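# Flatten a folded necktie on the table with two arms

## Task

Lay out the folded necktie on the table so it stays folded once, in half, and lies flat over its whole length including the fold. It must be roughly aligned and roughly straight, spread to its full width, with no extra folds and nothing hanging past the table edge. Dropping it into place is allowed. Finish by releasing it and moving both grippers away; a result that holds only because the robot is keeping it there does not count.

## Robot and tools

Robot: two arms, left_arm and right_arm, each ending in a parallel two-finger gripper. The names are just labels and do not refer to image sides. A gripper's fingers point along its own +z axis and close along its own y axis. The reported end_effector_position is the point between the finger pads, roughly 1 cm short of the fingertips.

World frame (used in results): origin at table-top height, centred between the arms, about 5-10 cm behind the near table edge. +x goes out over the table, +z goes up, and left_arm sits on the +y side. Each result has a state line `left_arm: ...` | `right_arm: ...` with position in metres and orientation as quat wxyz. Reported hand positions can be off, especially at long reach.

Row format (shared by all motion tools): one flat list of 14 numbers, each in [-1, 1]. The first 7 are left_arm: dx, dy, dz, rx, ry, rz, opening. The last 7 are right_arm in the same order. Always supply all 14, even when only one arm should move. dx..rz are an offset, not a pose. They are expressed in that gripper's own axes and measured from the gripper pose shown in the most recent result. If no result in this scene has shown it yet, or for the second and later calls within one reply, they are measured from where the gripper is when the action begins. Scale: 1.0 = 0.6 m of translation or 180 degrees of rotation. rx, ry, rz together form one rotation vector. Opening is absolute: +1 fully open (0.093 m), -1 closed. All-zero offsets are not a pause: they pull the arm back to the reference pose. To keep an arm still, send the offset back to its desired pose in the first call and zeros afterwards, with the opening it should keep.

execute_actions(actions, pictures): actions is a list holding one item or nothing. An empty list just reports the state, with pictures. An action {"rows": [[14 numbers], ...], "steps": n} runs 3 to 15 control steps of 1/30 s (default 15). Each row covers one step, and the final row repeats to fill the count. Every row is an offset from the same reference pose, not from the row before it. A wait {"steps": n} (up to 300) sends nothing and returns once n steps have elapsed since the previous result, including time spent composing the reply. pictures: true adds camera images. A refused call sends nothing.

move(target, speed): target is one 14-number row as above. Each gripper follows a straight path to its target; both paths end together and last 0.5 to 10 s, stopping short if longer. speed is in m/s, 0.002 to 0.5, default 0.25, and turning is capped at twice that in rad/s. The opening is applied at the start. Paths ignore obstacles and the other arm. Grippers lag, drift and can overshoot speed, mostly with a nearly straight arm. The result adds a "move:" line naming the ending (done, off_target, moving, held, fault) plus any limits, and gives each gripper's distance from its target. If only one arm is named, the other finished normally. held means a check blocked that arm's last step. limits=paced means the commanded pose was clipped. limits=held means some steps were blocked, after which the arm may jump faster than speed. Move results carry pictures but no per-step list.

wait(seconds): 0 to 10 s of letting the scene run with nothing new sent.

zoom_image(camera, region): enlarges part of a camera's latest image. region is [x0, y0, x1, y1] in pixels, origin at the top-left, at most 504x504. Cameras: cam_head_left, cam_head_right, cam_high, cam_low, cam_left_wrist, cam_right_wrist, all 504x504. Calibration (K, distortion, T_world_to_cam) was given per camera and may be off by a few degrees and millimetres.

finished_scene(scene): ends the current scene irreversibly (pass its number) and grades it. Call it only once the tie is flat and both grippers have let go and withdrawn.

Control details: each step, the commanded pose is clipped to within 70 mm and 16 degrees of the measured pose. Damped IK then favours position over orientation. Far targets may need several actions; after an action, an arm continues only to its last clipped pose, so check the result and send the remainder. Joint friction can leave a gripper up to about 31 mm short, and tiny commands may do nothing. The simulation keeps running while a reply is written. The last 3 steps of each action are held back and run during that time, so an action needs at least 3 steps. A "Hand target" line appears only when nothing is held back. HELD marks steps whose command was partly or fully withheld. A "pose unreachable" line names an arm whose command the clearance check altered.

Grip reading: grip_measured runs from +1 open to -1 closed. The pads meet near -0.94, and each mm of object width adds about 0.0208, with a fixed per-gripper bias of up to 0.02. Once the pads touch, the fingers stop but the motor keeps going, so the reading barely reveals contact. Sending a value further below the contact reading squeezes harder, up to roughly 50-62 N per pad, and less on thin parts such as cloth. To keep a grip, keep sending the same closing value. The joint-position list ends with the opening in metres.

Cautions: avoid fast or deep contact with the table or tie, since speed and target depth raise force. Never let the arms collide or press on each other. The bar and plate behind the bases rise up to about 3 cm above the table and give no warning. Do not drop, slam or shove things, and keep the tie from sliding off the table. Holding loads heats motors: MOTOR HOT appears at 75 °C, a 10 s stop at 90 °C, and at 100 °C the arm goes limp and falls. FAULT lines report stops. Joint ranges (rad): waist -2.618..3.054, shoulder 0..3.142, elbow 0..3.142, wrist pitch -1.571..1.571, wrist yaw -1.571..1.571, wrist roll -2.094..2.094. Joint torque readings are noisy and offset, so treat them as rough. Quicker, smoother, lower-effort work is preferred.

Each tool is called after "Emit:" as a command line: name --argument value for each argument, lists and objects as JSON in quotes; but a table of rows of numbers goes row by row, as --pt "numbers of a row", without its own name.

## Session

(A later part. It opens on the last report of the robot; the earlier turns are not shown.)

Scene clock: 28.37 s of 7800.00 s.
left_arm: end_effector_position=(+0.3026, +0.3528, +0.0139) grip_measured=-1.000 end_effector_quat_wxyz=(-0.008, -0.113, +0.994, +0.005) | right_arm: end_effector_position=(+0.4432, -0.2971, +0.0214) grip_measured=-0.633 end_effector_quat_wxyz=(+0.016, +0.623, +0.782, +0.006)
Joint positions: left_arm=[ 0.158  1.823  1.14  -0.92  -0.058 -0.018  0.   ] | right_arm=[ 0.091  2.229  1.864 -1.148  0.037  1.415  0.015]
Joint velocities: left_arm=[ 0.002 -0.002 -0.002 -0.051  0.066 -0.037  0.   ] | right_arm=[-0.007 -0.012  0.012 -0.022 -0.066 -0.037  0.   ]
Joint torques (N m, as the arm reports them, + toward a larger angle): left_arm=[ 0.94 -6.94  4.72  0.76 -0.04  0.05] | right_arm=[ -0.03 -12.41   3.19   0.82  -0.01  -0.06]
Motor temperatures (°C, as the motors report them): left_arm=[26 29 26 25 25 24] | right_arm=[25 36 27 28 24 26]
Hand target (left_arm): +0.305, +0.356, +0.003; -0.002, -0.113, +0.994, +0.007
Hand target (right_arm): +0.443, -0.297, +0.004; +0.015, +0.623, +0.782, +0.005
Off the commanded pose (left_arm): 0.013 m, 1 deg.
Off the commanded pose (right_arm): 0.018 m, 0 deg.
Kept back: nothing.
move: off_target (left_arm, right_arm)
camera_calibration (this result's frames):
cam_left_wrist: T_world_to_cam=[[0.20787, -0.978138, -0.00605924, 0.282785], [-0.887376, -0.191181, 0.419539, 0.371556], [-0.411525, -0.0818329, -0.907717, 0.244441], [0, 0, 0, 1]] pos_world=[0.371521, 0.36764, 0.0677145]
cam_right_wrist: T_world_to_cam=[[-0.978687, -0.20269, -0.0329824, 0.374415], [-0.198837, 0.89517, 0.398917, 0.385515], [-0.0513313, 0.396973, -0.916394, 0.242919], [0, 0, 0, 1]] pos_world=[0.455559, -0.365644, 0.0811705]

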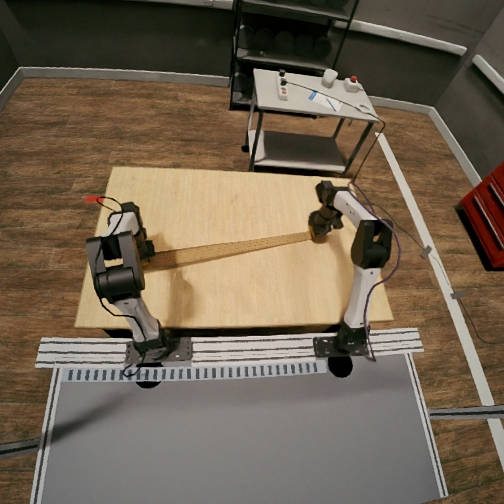

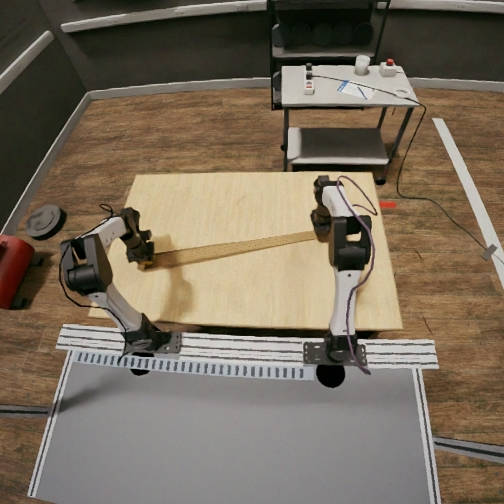

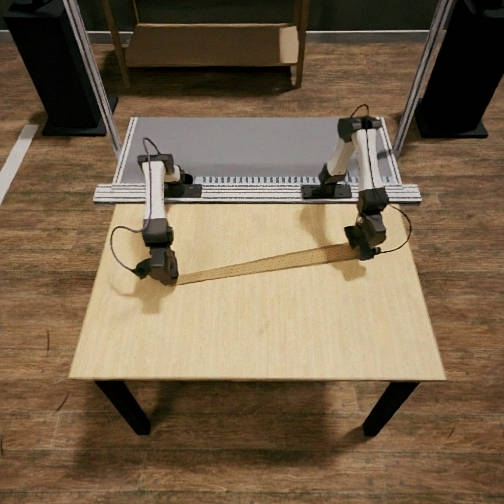

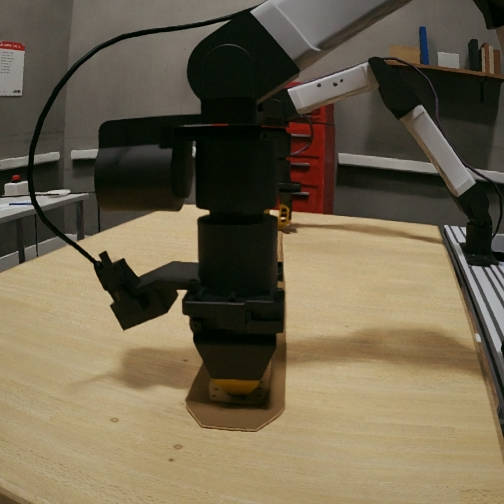

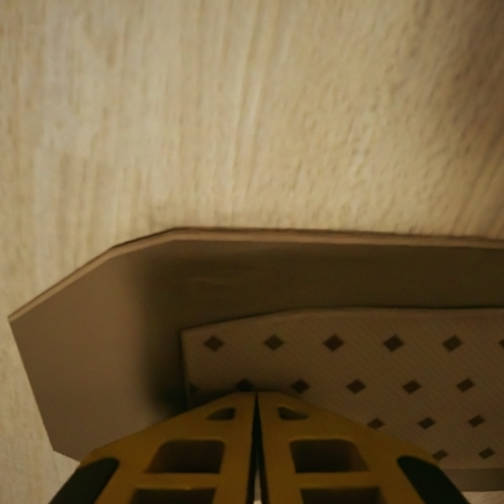

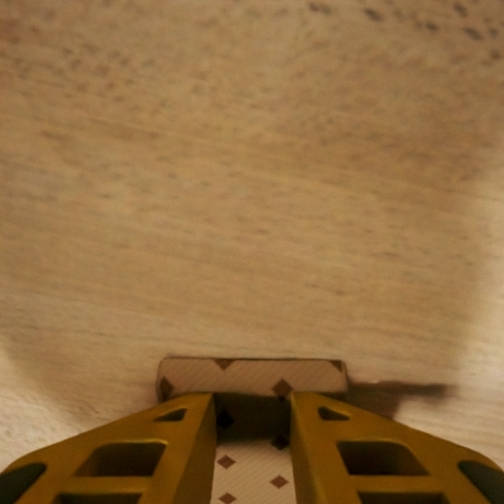

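Emit:
execute_actions --actions '[{"rows": [[-0.004,0.008,0.02,0,-0.004,0,-1,0.003,0,0.028,0,0,0,-0.63],[-0.004,0.011,0.02,0,-0.004,0,-1,0.006,0,0.028,0,0,0,-0.63],[-0.004,0.014,0.02,0,-0.004,0,-1,0.009,0,0.028,0,0,0,-0.63],[-0.004,0.017,0.02,0,-0.004,0,-1,0.012,0,0.028,0,0,0,-0.63],[-0.004,0.020,0.02,0,-0.004,0,-1,0.015,0,0.028,0,0,0,-0.63],[-0.004,0.023,0.02,0,-0.004,0,-1,0.018,0,0.028,0,0,0,-0.63],[-0.004,0.026,0.02,0,-0.004,0,-1,0.021,0,0.028,0,0,0,-0.63],[-0.004,0.029,0.02,0,-0.004,0,-1,0.024,0,0.028,0,0,0,-0.63],[-0.004,0.032,0.02,0,-0.004,0,-1,0.027,0,0.028,0,0,0,-0.63],[-0.004,0.035,0.02,0,-0.004,0,-1,0.030,0,0.028,0,0,0,-0.63],[-0.004,0.038,0.02,0,-0.004,0,-1,0.033,0,0.028,0,0,0,-0.63],[-0.004,0.040,0.02,0,-0.004,0,-1,0.036,0,0.028,0,0,0,-0.63],[-0.004,0.042,0.02,0,-0.004,0,-1,0.038,0,0.028,0,0,0,-0.63]], "steps": 15}]'

Emit:
wait --seconds 0.2

Scene clock: 29.10 s of 7800.00 s.
left_arm: end_effector_position=(+0.3021, +0.3590, +0.0133) grip_measured=-1.000 end_effector_quat_wxyz=(-0.004, -0.112, +0.994, -0.018) | right_arm: end_effector_position=(+0.4434, -0.2935, +0.0217) grip_measured=-0.633 end_effector_quat_wxyz=(+0.027, +0.627, +0.778, +0.006)
Joint positions: left_arm=[ 0.204  1.823  1.14  -0.915 -0.011  0.03   0.   ] | right_arm=[ 0.105  2.217  1.844 -1.127  0.053  1.438  0.015]
Joint velocities: left_arm=[ 0.129 -0.007 -0.017 -0.007  0.11   0.139  0.   ] | right_arm=[ 0.115 -0.017 -0.037  0.022  0.154  0.154 -0.   ]
Joint torques (N m, as the arm reports them, + toward a larger angle): left_arm=[ 1.93 -7.34  4.46  0.66 -0.64  0.04] | right_arm=[  2.46 -12.34   3.27   0.63  -0.23   0.02]
Motor temperatures (°C, as the motors report them): left_arm=[26 29 26 25 25 24] | right_arm=[25 36 27 28 24 26]
Steps of this call (steps 1 to 10: nothing new was sent; steps 11 to 22: the first 12 steps of this action). Readings (end_effector_position):
11: left_arm (+0.3025, +0.3530, +0.0139) | right_arm (+0.4433, -0.2971, +0.0217)
12: left_arm (+0.3025, +0.3531, +0.0138) | right_arm (+0.4432, -0.2971, +0.0217)
14: left_arm (+0.3023, +0.3535, +0.0137) | right_arm (+0.4431, -0.2971, +0.0216)
18: left_arm (+0.3022, +0.3559, +0.0135) | right_arm (+0.4430, -0.2966, +0.0217)
22: the state above

Scene clock: 29.40 s of 7800.00 s.
left_arm: end_effector_position=(+0.3018, +0.3619, +0.0131) grip_measured=-1.000 end_effector_quat_wxyz=(-0.002, -0.108, +0.994, -0.023) | right_arm: end_effector_position=(+0.4445, -0.2884, +0.0219) grip_measured=-0.633 end_effector_quat_wxyz=(+0.032, +0.627, +0.778, +0.005)
Joint positions: left_arm=[ 0.218  1.823  1.14  -0.913 -0.002  0.051  0.   ] | right_arm=[ 0.119  2.215  1.841 -1.118  0.062  1.453  0.015]
Joint velocities: left_arm=[ 0.002  0.007 -0.007 -0.066 -0.051  0.037  0.   ] | right_arm=[-0.012  0.002 -0.022  0.007 -0.037 -0.022  0.   ]
Joint torques (N m, as the arm reports them, + toward a larger angle): left_arm=[ 1.75 -7.35  4.61  0.67 -0.57  0.06] | right_arm=[  1.85 -12.39   3.31   0.68  -0.23   0.03]
Motor temperatures (°C, as the motors report them): left_arm=[26 29 26 25 25 24] | right_arm=[25 36 27 28 24 26]
Hand target (left_arm): +0.298, +0.377, +0.003; -0.004, -0.113, +0.994, +0.006
Hand target (right_arm): +0.438, -0.275, +0.005; +0.016, +0.623, +0.782, +0.006
Off the commanded pose (left_arm): 0.020 m, 3 deg.
Off the commanded pose (right_arm): 0.023 m, 2 deg.
Kept back: nothing.
Steps of this call (steps 1 to 3: the last 3 steps of your previous action; steps 4 to 9: nothing new was sent). Readings (end_effector_position):
1: left_arm (+0.3019, +0.3599, +0.0132) | right_arm (+0.4436, -0.2921, +0.0218)
2: left_arm (+0.3019, +0.3608, +0.0132) | right_arm (+0.4439, -0.2906, +0.0217)
4: left_arm (+0.3018, +0.3618, +0.0131) | right_arm (+0.4443, -0.2887, +0.0219)
8: left_arm (+0.3018, +0.3619, +0.0131) | right_arm (+0.4445, -0.2884, +0.0219)
9: the state above
camera_calibration (this result's frames):
cam_left_wrist: T_world_to_cam=[[0.199443, -0.978573, 0.051159, 0.293756], [-0.896562, -0.16116, 0.412557, 0.364873], [-0.395472, -0.128149, -0.909494, 0.256134], [0, 0, 0, 1]] pos_world=[0.369838, 0.379087, 0.0673931]
cam_right_wrist: T_world_to_cam=[[-0.979944, -0.192343, -0.0520925, 0.381429], [-0.197683, 0.905378, 0.375782, 0.38067], [-0.0251154, 0.378543, -0.925243, 0.223246], [0, 0, 0, 1]] pos_world=[0.454638, -0.355793, 0.0833772]

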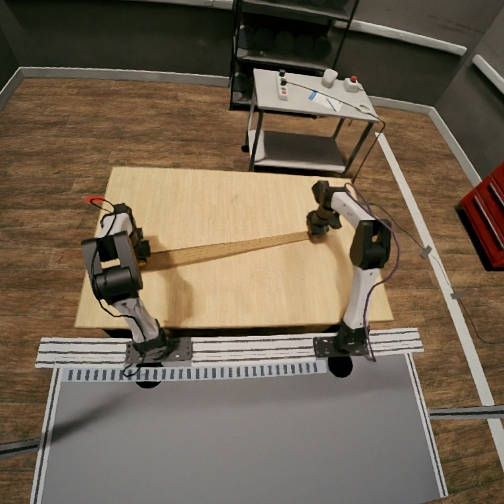

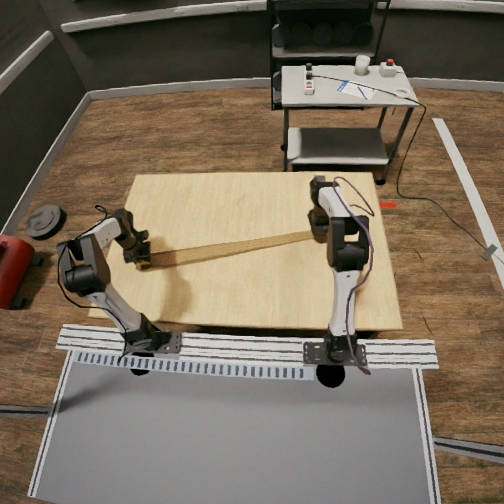

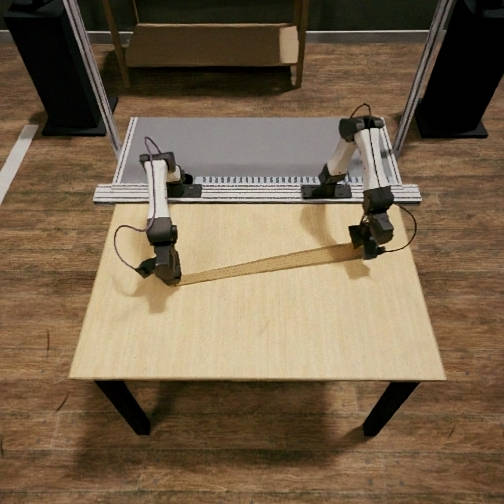

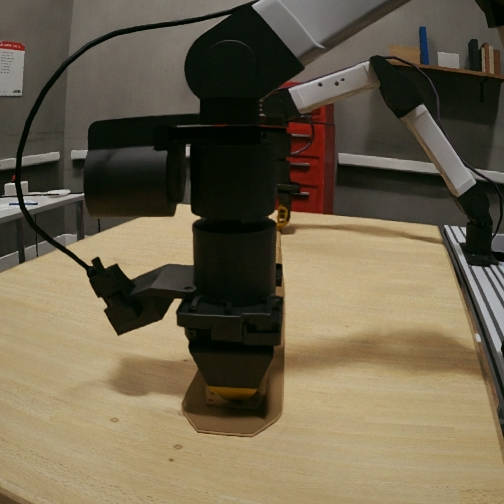

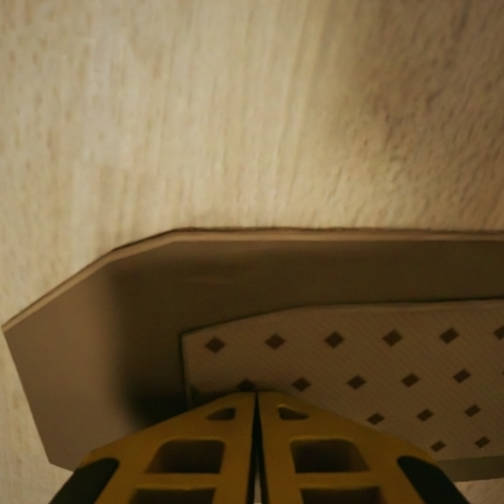

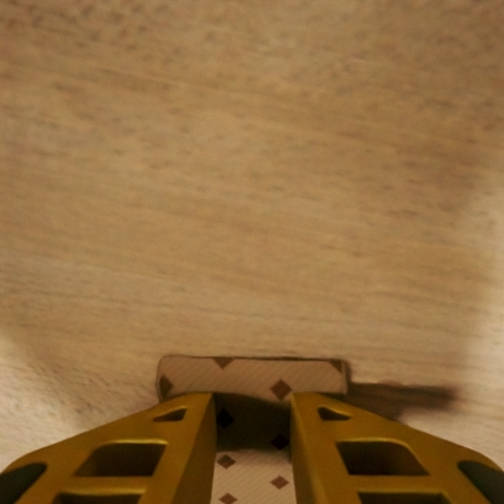

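Emit:
execute_actions --actions '[{"rows": [[0,0.01,0.01,0,0,0,-1,0.005,0,0.015,0,0,0,-0.63],[0,0.0,0.0,0,0,0,-1,0,0,0.0,0,0,0,-0.63],[0,0,-0.01,0,0,0,-1,0,0,-0.01,0,0,0,-0.63],[0,0,-0.02,0,0,0,-1,0,0,-0.02,0,0,0,-0.63],[0,0,-0.03,-0.002,0,0,-1,0,0,-0.028,0.002,0.002,0,-0.63],[0,0,-0.04,-0.004,0,0,-1,-0.004,0,-0.035,0.004,0.004,0,-0.63],[0,0,-0.05,-0.006,0,0,-1,-0.008,0,-0.04,0.006,0.006,0,-0.63],[0,0,-0.06,-0.008,0,0,-1,-0.012,0,-0.043,0.008,0.008,0,-0.63],[0,0,-0.07,-0.010,0,0,-1,-0.016,0,-0.045,0.010,0.010,0,-0.63],[0,0,-0.078,-0.012,0,0,-1,-0.020,0,-0.045,0.012,0.012,0,-0.63],[0,0,-0.085,-0.014,0,0,-1,-0.023,0,-0.045,0.014,0.013,0,-0.63],[0,0,-0.09,-0.014,0,0,-1,-0.025,0,-0.045,0.015,0.014,0,-0.63]], "steps": 15}]'

Emit:
wait --seconds 0.3

Scene clock: 30.60 s of 7800.00 s.
left_arm: end_effector_position=(+0.3065, +0.3690, +0.0498) grip_measured=-1.000 end_effector_quat_wxyz=(+0.007, -0.112, +0.994, -0.010) | right_arm: end_effector_position=(+0.4559, -0.2969, +0.0540) grip_measured=-0.633 end_effector_quat_wxyz=(+0.036, +0.630, +0.775, +0.019)
Joint positions: left_arm=[ 0.219  1.778  1.241 -1.037 -0.025  0.046  0.   ] | right_arm=[ 0.094  2.223  1.981 -1.225  0.046  1.435  0.015]
Joint velocities: left_arm=[-0.012 -0.198  0.437 -0.432 -0.154 -0.022  0.   ] | right_arm=[-0.222  0.129  0.496 -0.286 -0.007 -0.154 -0.001]
Joint torques (N m, as the arm reports them, + toward a larger angle): left_arm=[-1.16 -9.41  8.32  0.1  -0.04 -0.14] | right_arm=[ -0.54 -11.94   6.82   0.17  -0.15  -0.11]
Motor temperatures (°C, as the motors report them): left_arm=[26 30 26 25 25 24] | right_arm=[25 36 27 28 24 26]
Steps of this call (steps 1 to 24: nothing new was sent; steps 25 to 36: the first 12 steps of this action). Readings (end_effector_position):
25: left_arm (+0.3020, +0.3613, +0.0134) | right_arm (+0.4446, -0.2887, +0.0222)
26: left_arm (+0.3022, +0.3611, +0.0138) | right_arm (+0.4446, -0.2888, +0.0227)
28: left_arm (+0.3020, +0.3612, +0.0152) | right_arm (+0.4447, -0.2888, +0.0239)
32: left_arm (+0.3012, +0.3633, +0.0261) | right_arm (+0.4467, -0.2895, +0.0370)
36: the state above

Scene clock: 31.00 s of 7800.00 s.
left_arm: end_effector_position=(+0.3009, +0.3709, +0.0624) grip_measured=-1.000 end_effector_quat_wxyz=(-0.003, -0.115, +0.993, -0.003) | right_arm: end_effector_position=(+0.4478, -0.3055, +0.0477) grip_measured=-0.633 end_effector_quat_wxyz=(+0.010, +0.632, +0.775, +0.001)
Joint positions: left_arm=[ 0.219  1.763  1.275 -1.103 -0.041  0.039  0.   ] | right_arm=[ 0.072  2.254  2.012 -1.286  0.035  1.418  0.015]
Joint velocities: left_arm=[-0.012 -0.002 -0.007 -0.081 -0.11  -0.051  0.   ] | right_arm=[-0.002 -0.002  0.017 -0.022 -0.022 -0.066  0.001]
Joint torques (N m, as the arm reports them, + toward a larger angle): left_arm=[-1.16 -8.9   8.3   0.13 -0.04 -0.13] | right_arm=[  0.21 -13.65   7.54   0.18  -0.15  -0.11]
Motor temperatures (°C, as the motors report them): left_arm=[26 30 26 25 25 24] | right_arm=[25 36 27 28 24 26]
Hand target (left_arm): +0.302, +0.366, +0.067; -0.003, -0.108, +0.994, -0.001
Hand target (right_arm): +0.446, -0.302, +0.050; +0.001, +0.628, +0.778, +0.002
Off the commanded pose (left_arm): 0.008 m, 1 deg.
Off the commanded pose (right_arm): 0.004 m, 1 deg.
Kept back: nothing.
Steps of this call (steps 1 to 3: the last 3 steps of your previous action; steps 4 to 12: nothing new was sent). Readings (end_effector_position):
1: left_arm (+0.3079, +0.3703, +0.0551) | right_arm (+0.4572, -0.2997, +0.0557)
2: left_arm (+0.3088, +0.3712, +0.0590) | right_arm (+0.4576, -0.3022, +0.0561)
4: left_arm (+0.3083, +0.3720, +0.0623) | right_arm (+0.4558, -0.3056, +0.0543)
8: left_arm (+0.3032, +0.3713, +0.0624) | right_arm (+0.4501, -0.3058, +0.0486)
12: the state above
camera_calibration (this result's frames):
cam_left_wrist: T_world_to_cam=[[0.211816, -0.977236, 0.0119797, 0.298494], [-0.891812, -0.188257, 0.411375, 0.353925], [-0.399756, -0.0978195, -0.911387, 0.291928], [0, 0, 0, 1]] pos_world=[0.369109, 0.386884, 0.116888]
cam_right_wrist: T_world_to_cam=[[-0.983317, -0.181002, -0.0180521, 0.386117], [-0.172874, 0.899035, 0.402307, 0.372842], [-0.056589, 0.398716, -0.915327, 0.273506], [0, 0, 0, 1]] pos_world=[0.459607, -0.374361, 0.10732]

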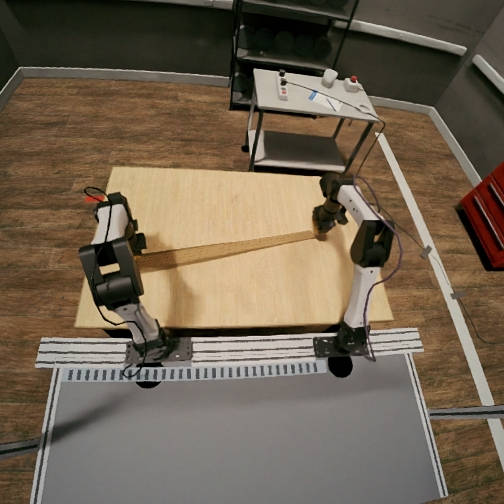

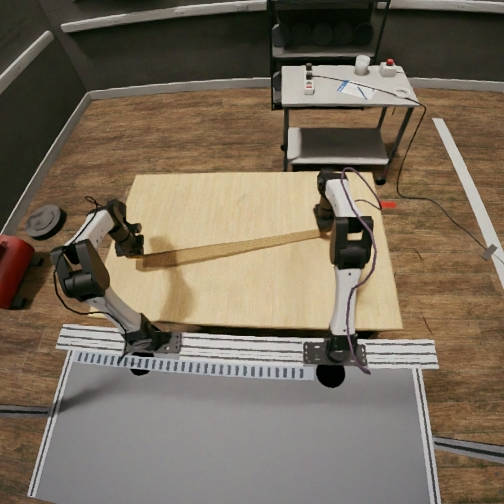

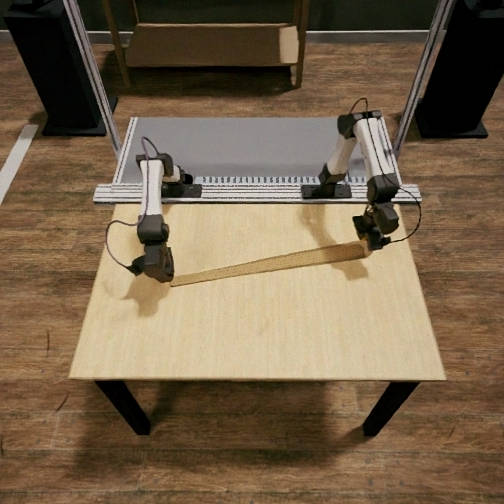

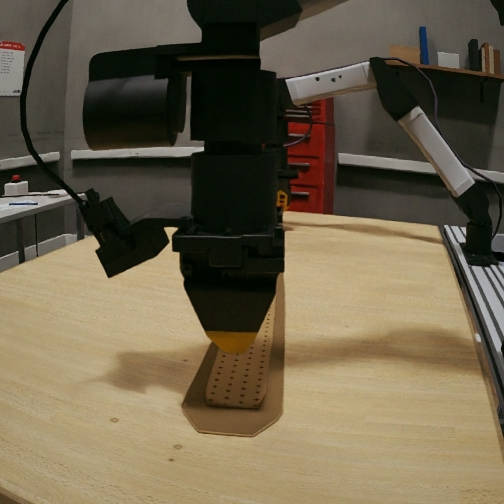

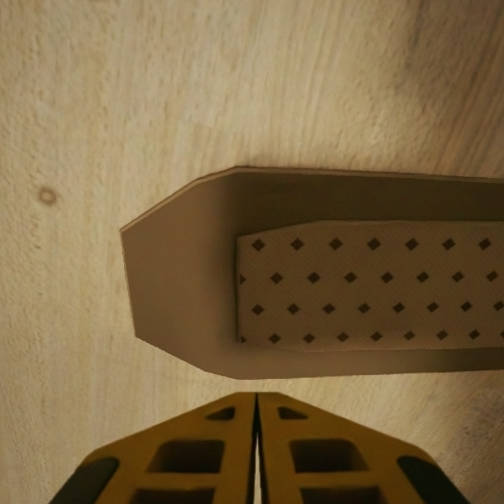

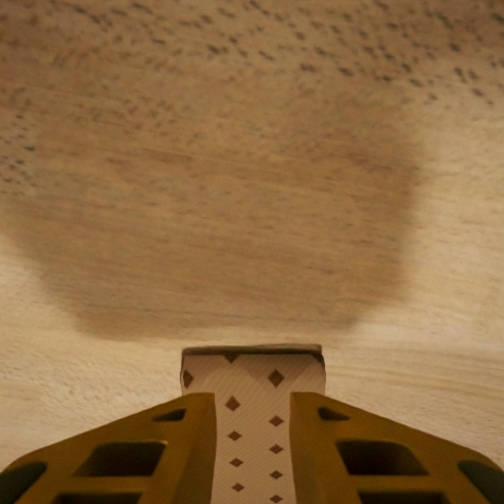

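Emit:
zoom_image --camera "cam_high" --region '[160, 250, 280, 300]'

Emit:
zoom_image --camera "cam_high" --region '[260, 230, 380, 280]'

Emit:
zoom_image --camera "cam_head_left" --region '[220, 215, 340, 265]'

Region (160, 250, 280, 300) of cam_high's 504x504 image, scaled by 4.200, with more detail than that image has; it fills the top 210 rows of this view, and the rest is white.

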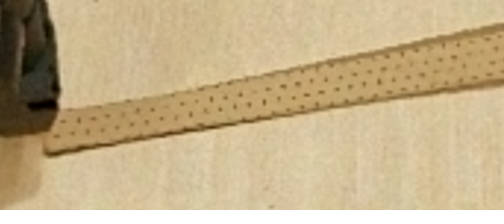

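Region (260, 230, 380, 280) of cam_high's 504x504 image, scaled by 4.200, with more detail than that image has; it fills the top 210 rows of this view, and the rest is white.

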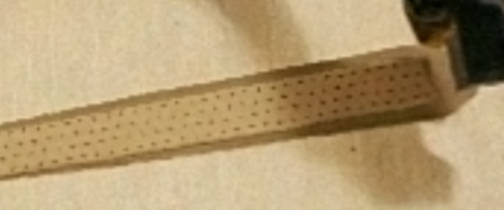

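Region (220, 215, 340, 265) of cam_head_left's 504x504 image, scaled by 4.200, with more detail than that image has; it fills the top 210 rows of this view, and the rest is white.

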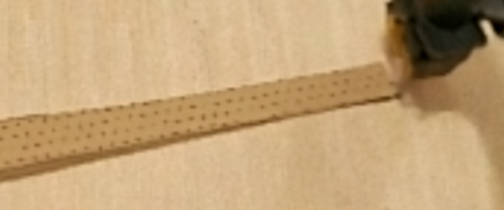

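Emit:
execute_actions --actions '[{"rows": [[0,0,-0.015,0,0,0,-1,0.008,0,0,0.003,0.003,0,-0.63],[0,0,-0.025,0,0,0,-1,0.011,0,0,0.003,0.003,0,-0.63],[0,0,-0.04,0,0,0,-1,0.014,0,0.003,0.003,0.003,0,-0.63],[0,0,-0.055,0,0,0,-1,0.016,0,0.006,0.003,0.003,0,-0.63],[0,0,-0.07,0,0,0,-1,0.018,0,0.010,0.003,0.003,0,-0.63],[0,0,-0.085,0,0,0,-1,0.018,0,0.014,0.003,0.003,0,-0.63],[0,0,-0.10,0,0,0,-1,0.018,0,0.018,0.003,0.003,0,-0.63],[0,0,-0.115,0,0,0,-1,0.018,0,0.022,0.003,0.003,0,-0.63],[0,0,-0.13,0,0,0,-1,0.018,0,0.026,0.003,0.003,0,-0.63],[0,0,-0.145,0,0,0,-1,0.018,0,0.029,0.003,0.003,0,-0.63],[0,0,-0.16,0,0,0,-1,0.018,0,0.032,0.003,0.003,0,-0.63],[0,0,-0.172,0,0,0,-1,0.018,0,0.034,0.003,0.003,0,-0.63],[0,0,-0.182,0,0,0,-1,0.018,0,0.035,0.003,0.003,0,-0.63],[0,0,-0.19,0,0,0,-1,0.018,0,0.035,0.003,0.003,0,-0.63],[0,0,-0.195,0,0,0,-1,0.018,0,0.035,0.003,0.003,0,-0.63]], "steps": 15}]'

Emit:
wait --seconds 0.3

Scene clock: 32.13 s of 7800.00 s.
left_arm: end_effector_position=(+0.3182, +0.3797, +0.1426) grip_measured=-1.000 end_effector_quat_wxyz=(+0.031, -0.116, +0.993, +0.003) | right_arm: end_effector_position=(+0.4455, -0.3020, +0.0392) grip_measured=-0.633 end_effector_quat_wxyz=(+0.007, +0.634, +0.774, -0.000)
Joint positions: left_arm=[ 0.219  1.748  1.576 -1.349 -0.042  0.039  0.   ] | right_arm=[ 0.079  2.254  1.978 -1.259  0.034  1.43   0.015]
Joint velocities: left_arm=[-0.007 -0.002  1.092 -0.755 -0.037 -0.007  0.   ] | right_arm=[ 0.012 -0.002 -0.188  0.154  0.022  0.051 -0.001]
Joint torques (N m, as the arm reports them, + toward a larger angle): left_arm=[-0.24 -9.38  8.07  0.21  0.01 -0.11] | right_arm=[  1.13 -12.92   5.13   0.43  -0.08   0.02]
Motor temperatures (°C, as the motors report them): left_arm=[26 30 27 25 25 24] | right_arm=[25 36 27 28 24 26]
Steps of this call (steps 1 to 22: nothing new was sent; steps 23 to 34: the first 12 steps of this action). Readings (end_effector_position):
23: left_arm (+0.2994, +0.3707, +0.0628) | right_arm (+0.4468, -0.3054, +0.0477)
24: left_arm (+0.2991, +0.3707, +0.0641) | right_arm (+0.4468, -0.3054, +0.0477)
26: left_arm (+0.2998, +0.3712, +0.0714) | right_arm (+0.4468, -0.3054, +0.0477)
30: left_arm (+0.3095, +0.3754, +0.1023) | right_arm (+0.4475, -0.3034, +0.0463)
34: the state above

Scene clock: 32.53 s of 7800.00 s.
left_arm: end_effector_position=(+0.3049, +0.3778, +0.1793) grip_measured=-1.000 end_effector_quat_wxyz=(+0.016, -0.116, +0.993, +0.000) | right_arm: end_effector_position=(+0.4477, -0.3016, +0.0335) grip_measured=-0.633 end_effector_quat_wxyz=(+0.009, +0.634, +0.773, +0.001)
Joint positions: left_arm=[ 0.219  1.748  1.725 -1.529 -0.042  0.038  0.   ] | right_arm=[ 0.08   2.261  1.967 -1.237  0.034  1.431  0.015]
Joint velocities: left_arm=[ 0.002 -0.007  0.012 -0.081  0.022 -0.022  0.   ] | right_arm=[ 0.002  0.007 -0.002 -0.037  0.022 -0.022 -0.   ]
Joint torques (N m, as the arm reports them, + toward a larger angle): left_arm=[-0.3  -7.53  8.29  0.24  0.   -0.12] | right_arm=[  1.11 -13.68   5.07   0.41  -0.08   0.02]
Motor temperatures (°C, as the motors report them): left_arm=[26 30 27 25 25 24] | right_arm=[25 36 27 28 24 26]
Hand target (left_arm): +0.302, +0.374, +0.179; +0.003, -0.115, +0.993, -0.002
Hand target (right_arm): +0.446, -0.295, +0.027; +0.003, +0.632, +0.775, +0.001
Off the commanded pose (left_arm): 0.007 m, 2 deg.
Off the commanded pose (right_arm): 0.010 m, 1 deg.
Kept back: nothing.
Steps of this call (steps 1 to 3: the last 3 steps of your previous action; steps 4 to 12: nothing new was sent). Readings (end_effector_position):
1: left_arm (+0.3196, +0.3806, +0.1522) | right_arm (+0.4451, -0.3018, +0.0375)
2: left_arm (+0.3203, +0.3812, +0.1611) | right_arm (+0.4451, -0.3018, +0.0363)
4: left_arm (+0.3200, +0.3818, +0.1749) | right_arm (+0.4455, -0.3017, +0.0342)
8: left_arm (+0.3116, +0.3797, +0.1796) | right_arm (+0.4469, -0.3016, +0.0335)
12: the state above
camera_calibration (this result's frames):
cam_left_wrist: T_world_to_cam=[[0.213922, -0.976811, 0.00876733, 0.302784], [-0.905678, -0.194965, 0.37648, 0.323765], [-0.36604, -0.0884777, -0.926383, 0.389624], [0, 0, 0, 1]] pos_world=[0.371073, 0.393358, 0.236395]
cam_right_wrist: T_world_to_cam=[[-0.98423, -0.176178, -0.0159129, 0.388229], [-0.167506, 0.899296, 0.403991, 0.372582], [-0.0568637, 0.400285, -0.914625, 0.259513], [0, 0, 0, 1]] pos_world=[0.459273, -0.370544, 0.0930151]

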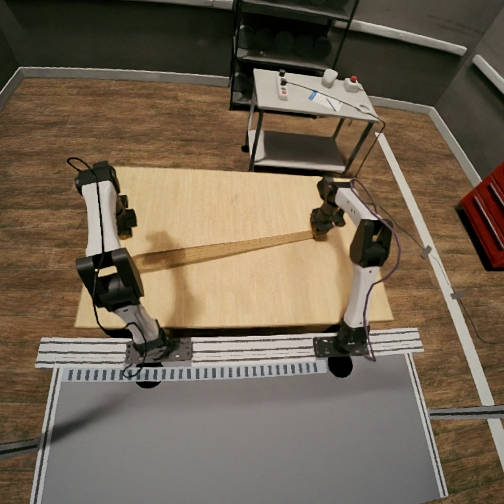

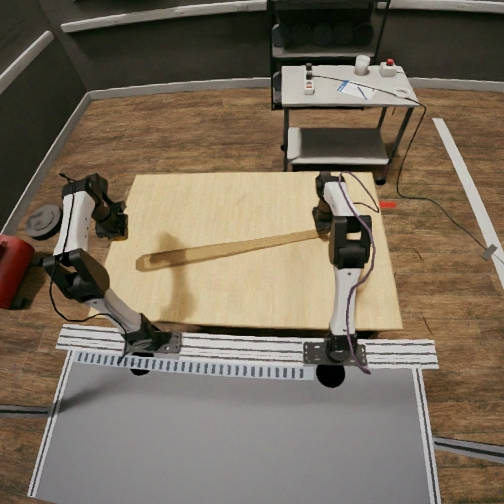

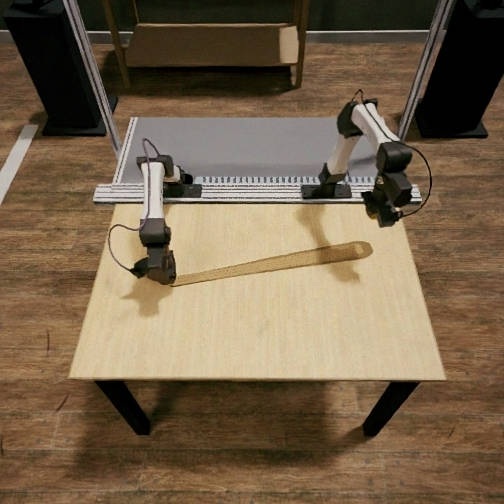

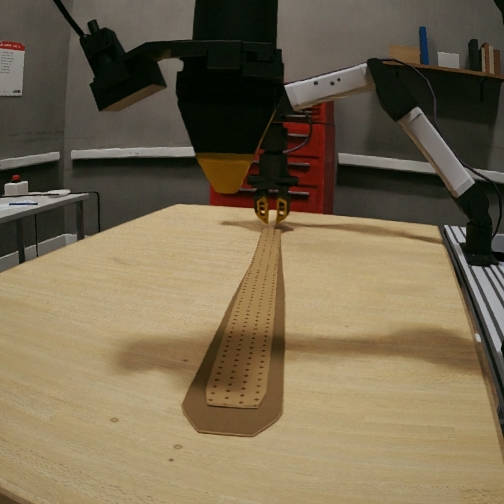

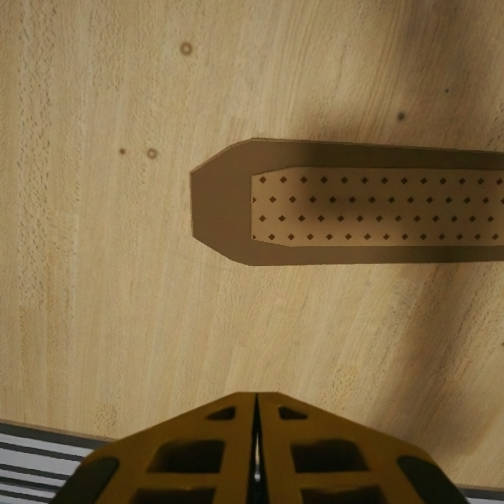

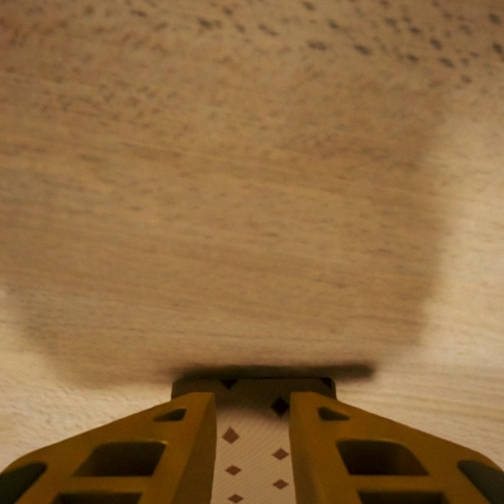

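Emit:
execute_actions --actions '[{"rows": [[0,0,0,0,0,0,-1,0.013,0,0.011,0.003,0.002,0,-0.63],[0,0,0,0,0,0,-1,0.015,0,0.011,0.003,0.002,0,-0.63],[0,0,0,0,0,0,-1,0.016,0,0.012,0.003,0.002,0,-0.63],[0,0,0,0,0,0,-1,0.016,0,0.014,0.003,0.002,0,-0.63],[0,0,0,0,0,0,-1,0.016,0,0.017,0.003,0.002,0,-0.63],[0,0,0,0,0,0,-1,0.014,0,0.020,0.003,0.002,0,-0.63],[0,0,0,0,0,0,-1,0.010,0,0.023,0.003,0.002,0,-0.63],[0,0,0,0,0,0,-1,0.006,0,0.026,0.003,0.002,0,-0.63],[0,0,0,0,0,0,-1,0.005,0,0.030,0.003,0.002,0,-0.63],[0,0,0,0,0,0,-1,0.005,0,0.034,0.003,0.002,0,-0.63],[0,0,0,0,0,0,-1,0.005,0,0.038,0.003,0.002,0,-0.63],[0,0,0,0,0,0,-1,0.005,0,0.043,0.003,0.002,0,-0.63],[0,0,0,0,0,0,-1,0.005,0,0.048,0.003,0.002,0,-0.63],[0,0,0,0,0,0,-1,0.005,0,0.053,0.003,0.002,0,-0.63],[0,0,0,0,0,0,-1,0.005,0,0.058,0.003,0.002,0,-0.63]], "steps": 15}]'

Emit:
wait --seconds 0.4

Scene clock: 33.17 s of 7800.00 s.
left_arm: end_effector_position=(+0.3020, +0.3770, +0.1792) grip_measured=-1.000 end_effector_quat_wxyz=(+0.010, -0.116, +0.993, -0.001) | right_arm: end_effector_position=(+0.4479, -0.3001, +0.0234) grip_measured=-0.633 end_effector_quat_wxyz=(+0.009, +0.636, +0.772, +0.001)
Joint positions: left_arm=[ 0.219  1.748  1.725 -1.542 -0.042  0.038  0.   ] | right_arm=[ 0.082  2.267  1.938 -1.201  0.034  1.439  0.015]
Joint velocities: left_arm=[-0.012 -0.017 -0.007  0.022  0.022 -0.037  0.   ] | right_arm=[ 0.012  0.076 -0.212  0.198 -0.051  0.022 -0.   ]
Joint torques (N m, as the arm reports them, + toward a larger angle): left_arm=[ 0.28 -8.28  7.25  0.41 -0.01 -0.04] | right_arm=[  0.17 -12.97   4.8    0.37  -0.08  -0.09]
Motor temperatures (°C, as the motors report them): left_arm=[26 30 27 25 25 24] | right_arm=[25 37 27 28 24 26]
Steps of this call (steps 1 to 7: nothing new was sent; steps 8 to 19: the first 12 steps of this action). Readings (end_effector_position):
8: left_arm (+0.3020, +0.3770, +0.1792) | right_arm (+0.4480, -0.3016, +0.0336)
9: left_arm (+0.3020, +0.3770, +0.1792) | right_arm (+0.4480, -0.3016, +0.0336)
11: left_arm (+0.3020, +0.3770, +0.1792) | right_arm (+0.4480, -0.3012, +0.0336)
15: left_arm (+0.3020, +0.3770, +0.1792) | right_arm (+0.4489, -0.3003, +0.0318)
19: the state above

Scene clock: 33.67 s of 7800.00 s.
left_arm: end_effector_position=(+0.3020, +0.3770, +0.1792) grip_measured=-1.000 end_effector_quat_wxyz=(+0.010, -0.116, +0.993, -0.001) | right_arm: end_effector_position=(+0.4485, -0.3000, +0.0201) grip_measured=-0.633 end_effector_quat_wxyz=(+0.010, +0.636, +0.772, +0.002)
Joint positions: left_arm=[ 0.219  1.748  1.725 -1.542 -0.042  0.038  0.   ] | right_arm=[ 0.082  2.268  1.926 -1.185  0.034  1.439  0.015]
Joint velocities: left_arm=[-0.002 -0.017  0.007 -0.066  0.037  0.022  0.   ] | right_arm=[-0.037 -0.012 -0.002 -0.037 -0.007 -0.037  0.001]
Joint torques (N m, as the arm reports them, + toward a larger angle): left_arm=[ 0.3  -8.3   7.27  0.41 -0.01 -0.04] | right_arm=[  0.08 -12.03   3.12   0.75  -0.07  -0.09]
Motor temperatures (°C, as the motors report them): left_arm=[26 30 27 25 25 24] | right_arm=[25 37 27 28 24 26]
Hand target (left_arm): +0.305, +0.378, +0.179; +0.016, -0.116, +0.993, +0.000
Hand target (right_arm): +0.447, -0.299, -0.001; +0.003, +0.634, +0.773, -0.001
Off the commanded pose (left_arm): 0.003 m, 1 deg.
Off the commanded pose (right_arm): 0.021 m, 1 deg.
Kept back: nothing.
Steps of this call (steps 1 to 3: the last 3 steps of your previous action; steps 4 to 15: nothing new was sent). Readings (end_effector_position):
1: left_arm (+0.3020, +0.3770, +0.1792) | right_arm (+0.4476, -0.3001, +0.0206)
2: left_arm (+0.3020, +0.3770, +0.1792) | right_arm (+0.4479, -0.3000, +0.0204)
4: left_arm (+0.3020, +0.3770, +0.1792) | right_arm (+0.4484, -0.3000, +0.0198)
8: left_arm (+0.3020, +0.3770, +0.1792) | right_arm (+0.4485, -0.3000, +0.0201)
15: the state above
camera_calibration (this result's frames):
cam_left_wrist: T_world_to_cam=[[0.213463, -0.976905, 0.00944287, 0.30267], [-0.901156, -0.19316, 0.388081, 0.31685], [-0.377294, -0.0913505, -0.921577, 0.392025], [0, 0, 0, 1]] pos_world=[0.368831, 0.392695, 0.23546]
cam_right_wrist: T_world_to_cam=[[-0.985113, -0.17084, -0.0191108, 0.39117], [-0.16392, 0.900036, 0.403814, 0.37536], [-0.0517873, 0.400936, -0.914641, 0.244531], [0, 0, 0, 1]] pos_world=[0.459539, -0.369051, 0.0795582]

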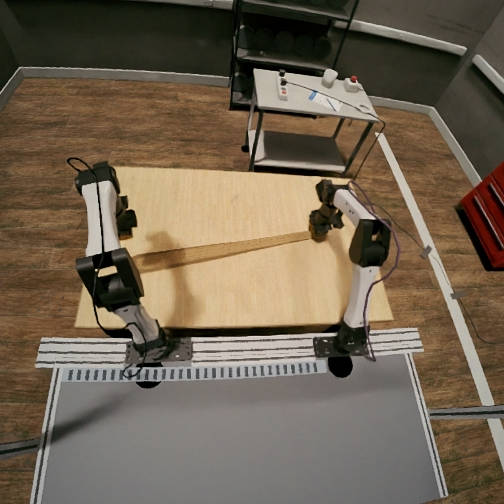

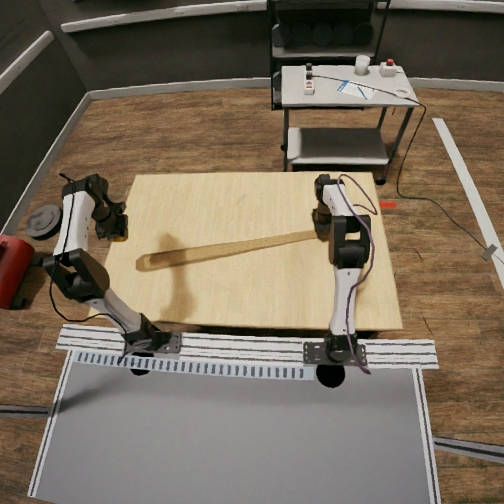

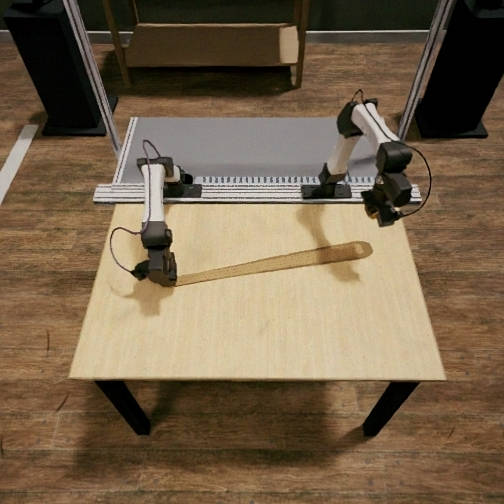

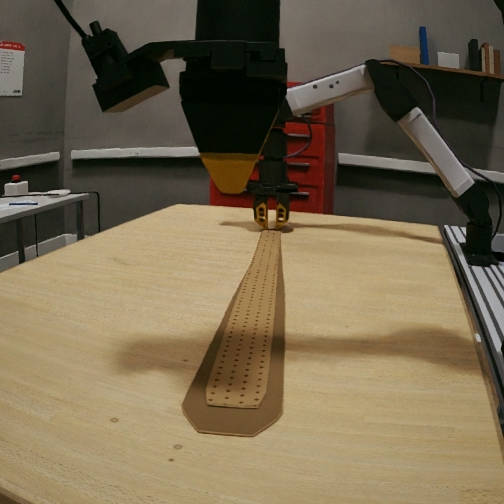

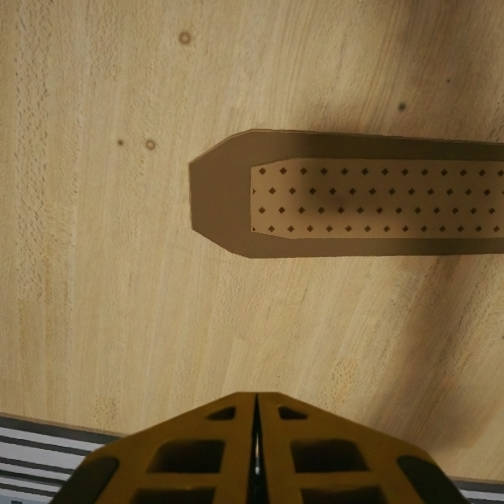

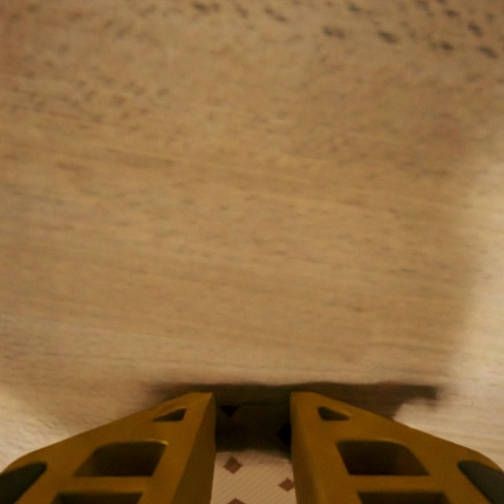

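Emit:
execute_actions --actions '[{"rows": [[0,0,0,0,0,0,-1,0,0,0.015,0.003,0.002,0,-0.63],[0,0,0,0,0,0,-1,0,0,0.0,0.003,0.002,0,-0.63],[0,0,0,0,0,0,-1,0,0,-0.010,0.003,0.002,0,-0.63],[0,0,0,0,0,0,-1,0,0,-0.018,0.003,0.002,0,-0.63],[0,0,0,0,0,0,-1,0,0,-0.024,0.003,0.002,0,-0.63],[0,0,0,0,0,0,-1,0,0,-0.028,0.003,0.002,0,-0.63],[0,0,0,0,0,0,-1,0,0,-0.030,0.003,0.002,0,-0.63],[0,0,0,0,0,0,-1,0,0,-0.030,0.003,0.002,0,-0.63],[0,0,0,0,0,0,-1,0,0,-0.030,0.003,0.002,0,-0.5],[0,0,0,0,0,0,-1,0,0,-0.030,0.003,0.002,0,-0.40]], "steps": 15}]' --pictures true

Scene clock: 34.37 s of 7800.00 s.
left_arm: end_effector_position=(+0.3020, +0.3770, +0.1792) grip_measured=-1.000 end_effector_quat_wxyz=(+0.010, -0.116, +0.993, -0.001) | right_arm: end_effector_position=(+0.4513, -0.3002, +0.0342) grip_measured=-0.406 end_effector_quat_wxyz=(+0.012, +0.636, +0.772, +0.004)
Joint positions: left_arm=[ 0.219  1.748  1.725 -1.542 -0.042  0.038  0.   ] | right_arm=[ 0.082  2.268  1.981 -1.234  0.034  1.439  0.026]
Joint velocities: left_arm=[-0.002  0.007 -0.017 -0.022  0.037 -0.066  0.   ] | right_arm=[-0.012 -0.012 -0.002 -0.066 -0.051 -0.037  0.006]
Joint torques (N m, as the arm reports them, + toward a larger angle): left_arm=[ 0.31 -8.29  7.25  0.28 -0.01 -0.04] | right_arm=[ -0.06 -14.27   7.48   0.15  -0.07  -0.05]
Motor temperatures (°C, as the motors report them): left_arm=[26 30 27 25 25 24] | right_arm=[25 37 27 28 24 26]
Steps of this call (steps 1 to 9: nothing new was sent; steps 10 to 21: the first 12 steps of this action). Readings (end_effector_position):
10: left_arm (+0.3020, +0.3770, +0.1792) | right_arm (+0.4483, -0.3000, +0.0201)
11: left_arm (+0.3020, +0.3770, +0.1792) | right_arm (+0.4485, -0.3000, +0.0211)
13: left_arm (+0.3020, +0.3770, +0.1792) | right_arm (+0.4490, -0.3001, +0.0238)
17: left_arm (+0.3020, +0.3770, +0.1792) | right_arm (+0.4512, -0.3001, +0.0317)
21: the state above
camera_calibration (this result's frames):
cam_left_wrist: T_world_to_cam=[[0.213463, -0.976905, 0.00944287, 0.30267], [-0.901156, -0.19316, 0.388081, 0.31685], [-0.377294, -0.0913505, -0.921577, 0.392025], [0, 0, 0, 1]] pos_world=[0.368831, 0.392695, 0.23546]
cam_right_wrist: T_world_to_cam=[[-0.985004, -0.170688, -0.0251739, 0.394393], [-0.166245, 0.89991, 0.403144, 0.371324], [-0.0461576, 0.401283, -0.91479, 0.255181], [0, 0, 0, 1]] pos_world=[0.461988, -0.36924, 0.0936686]

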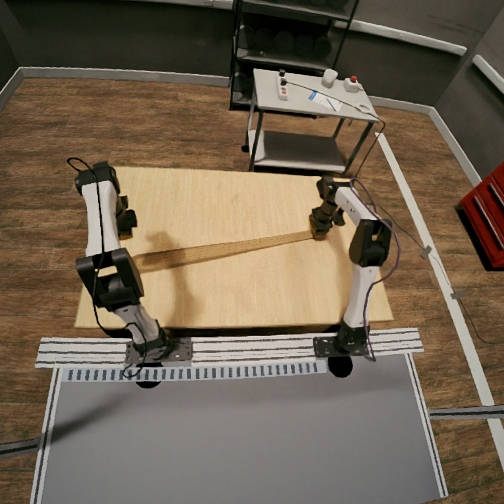

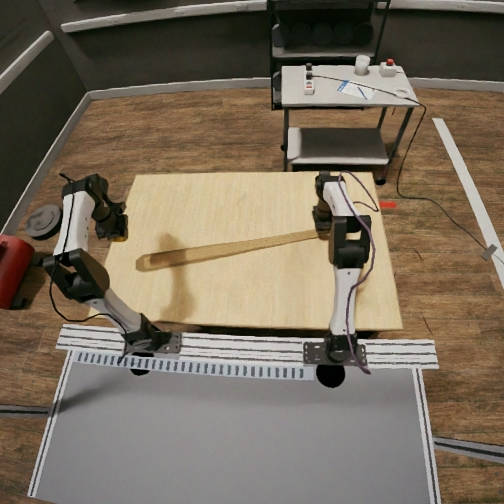

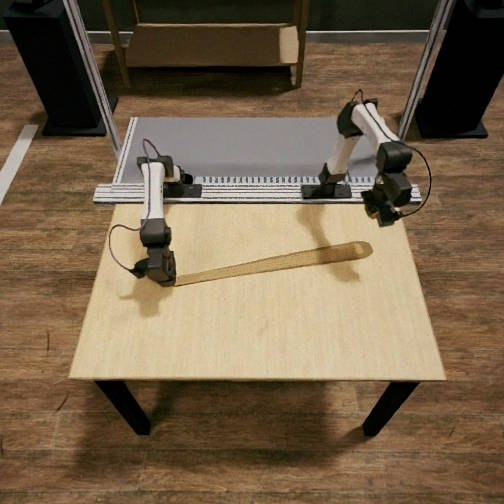

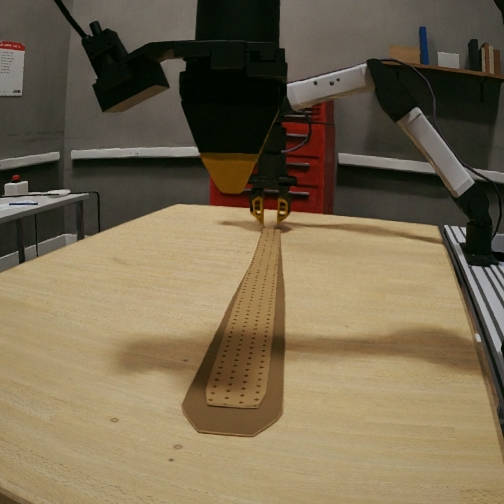

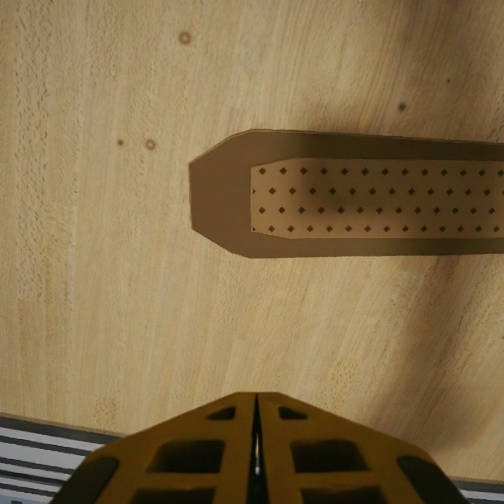

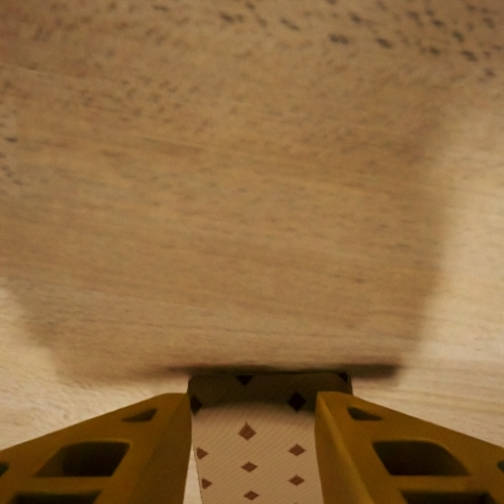

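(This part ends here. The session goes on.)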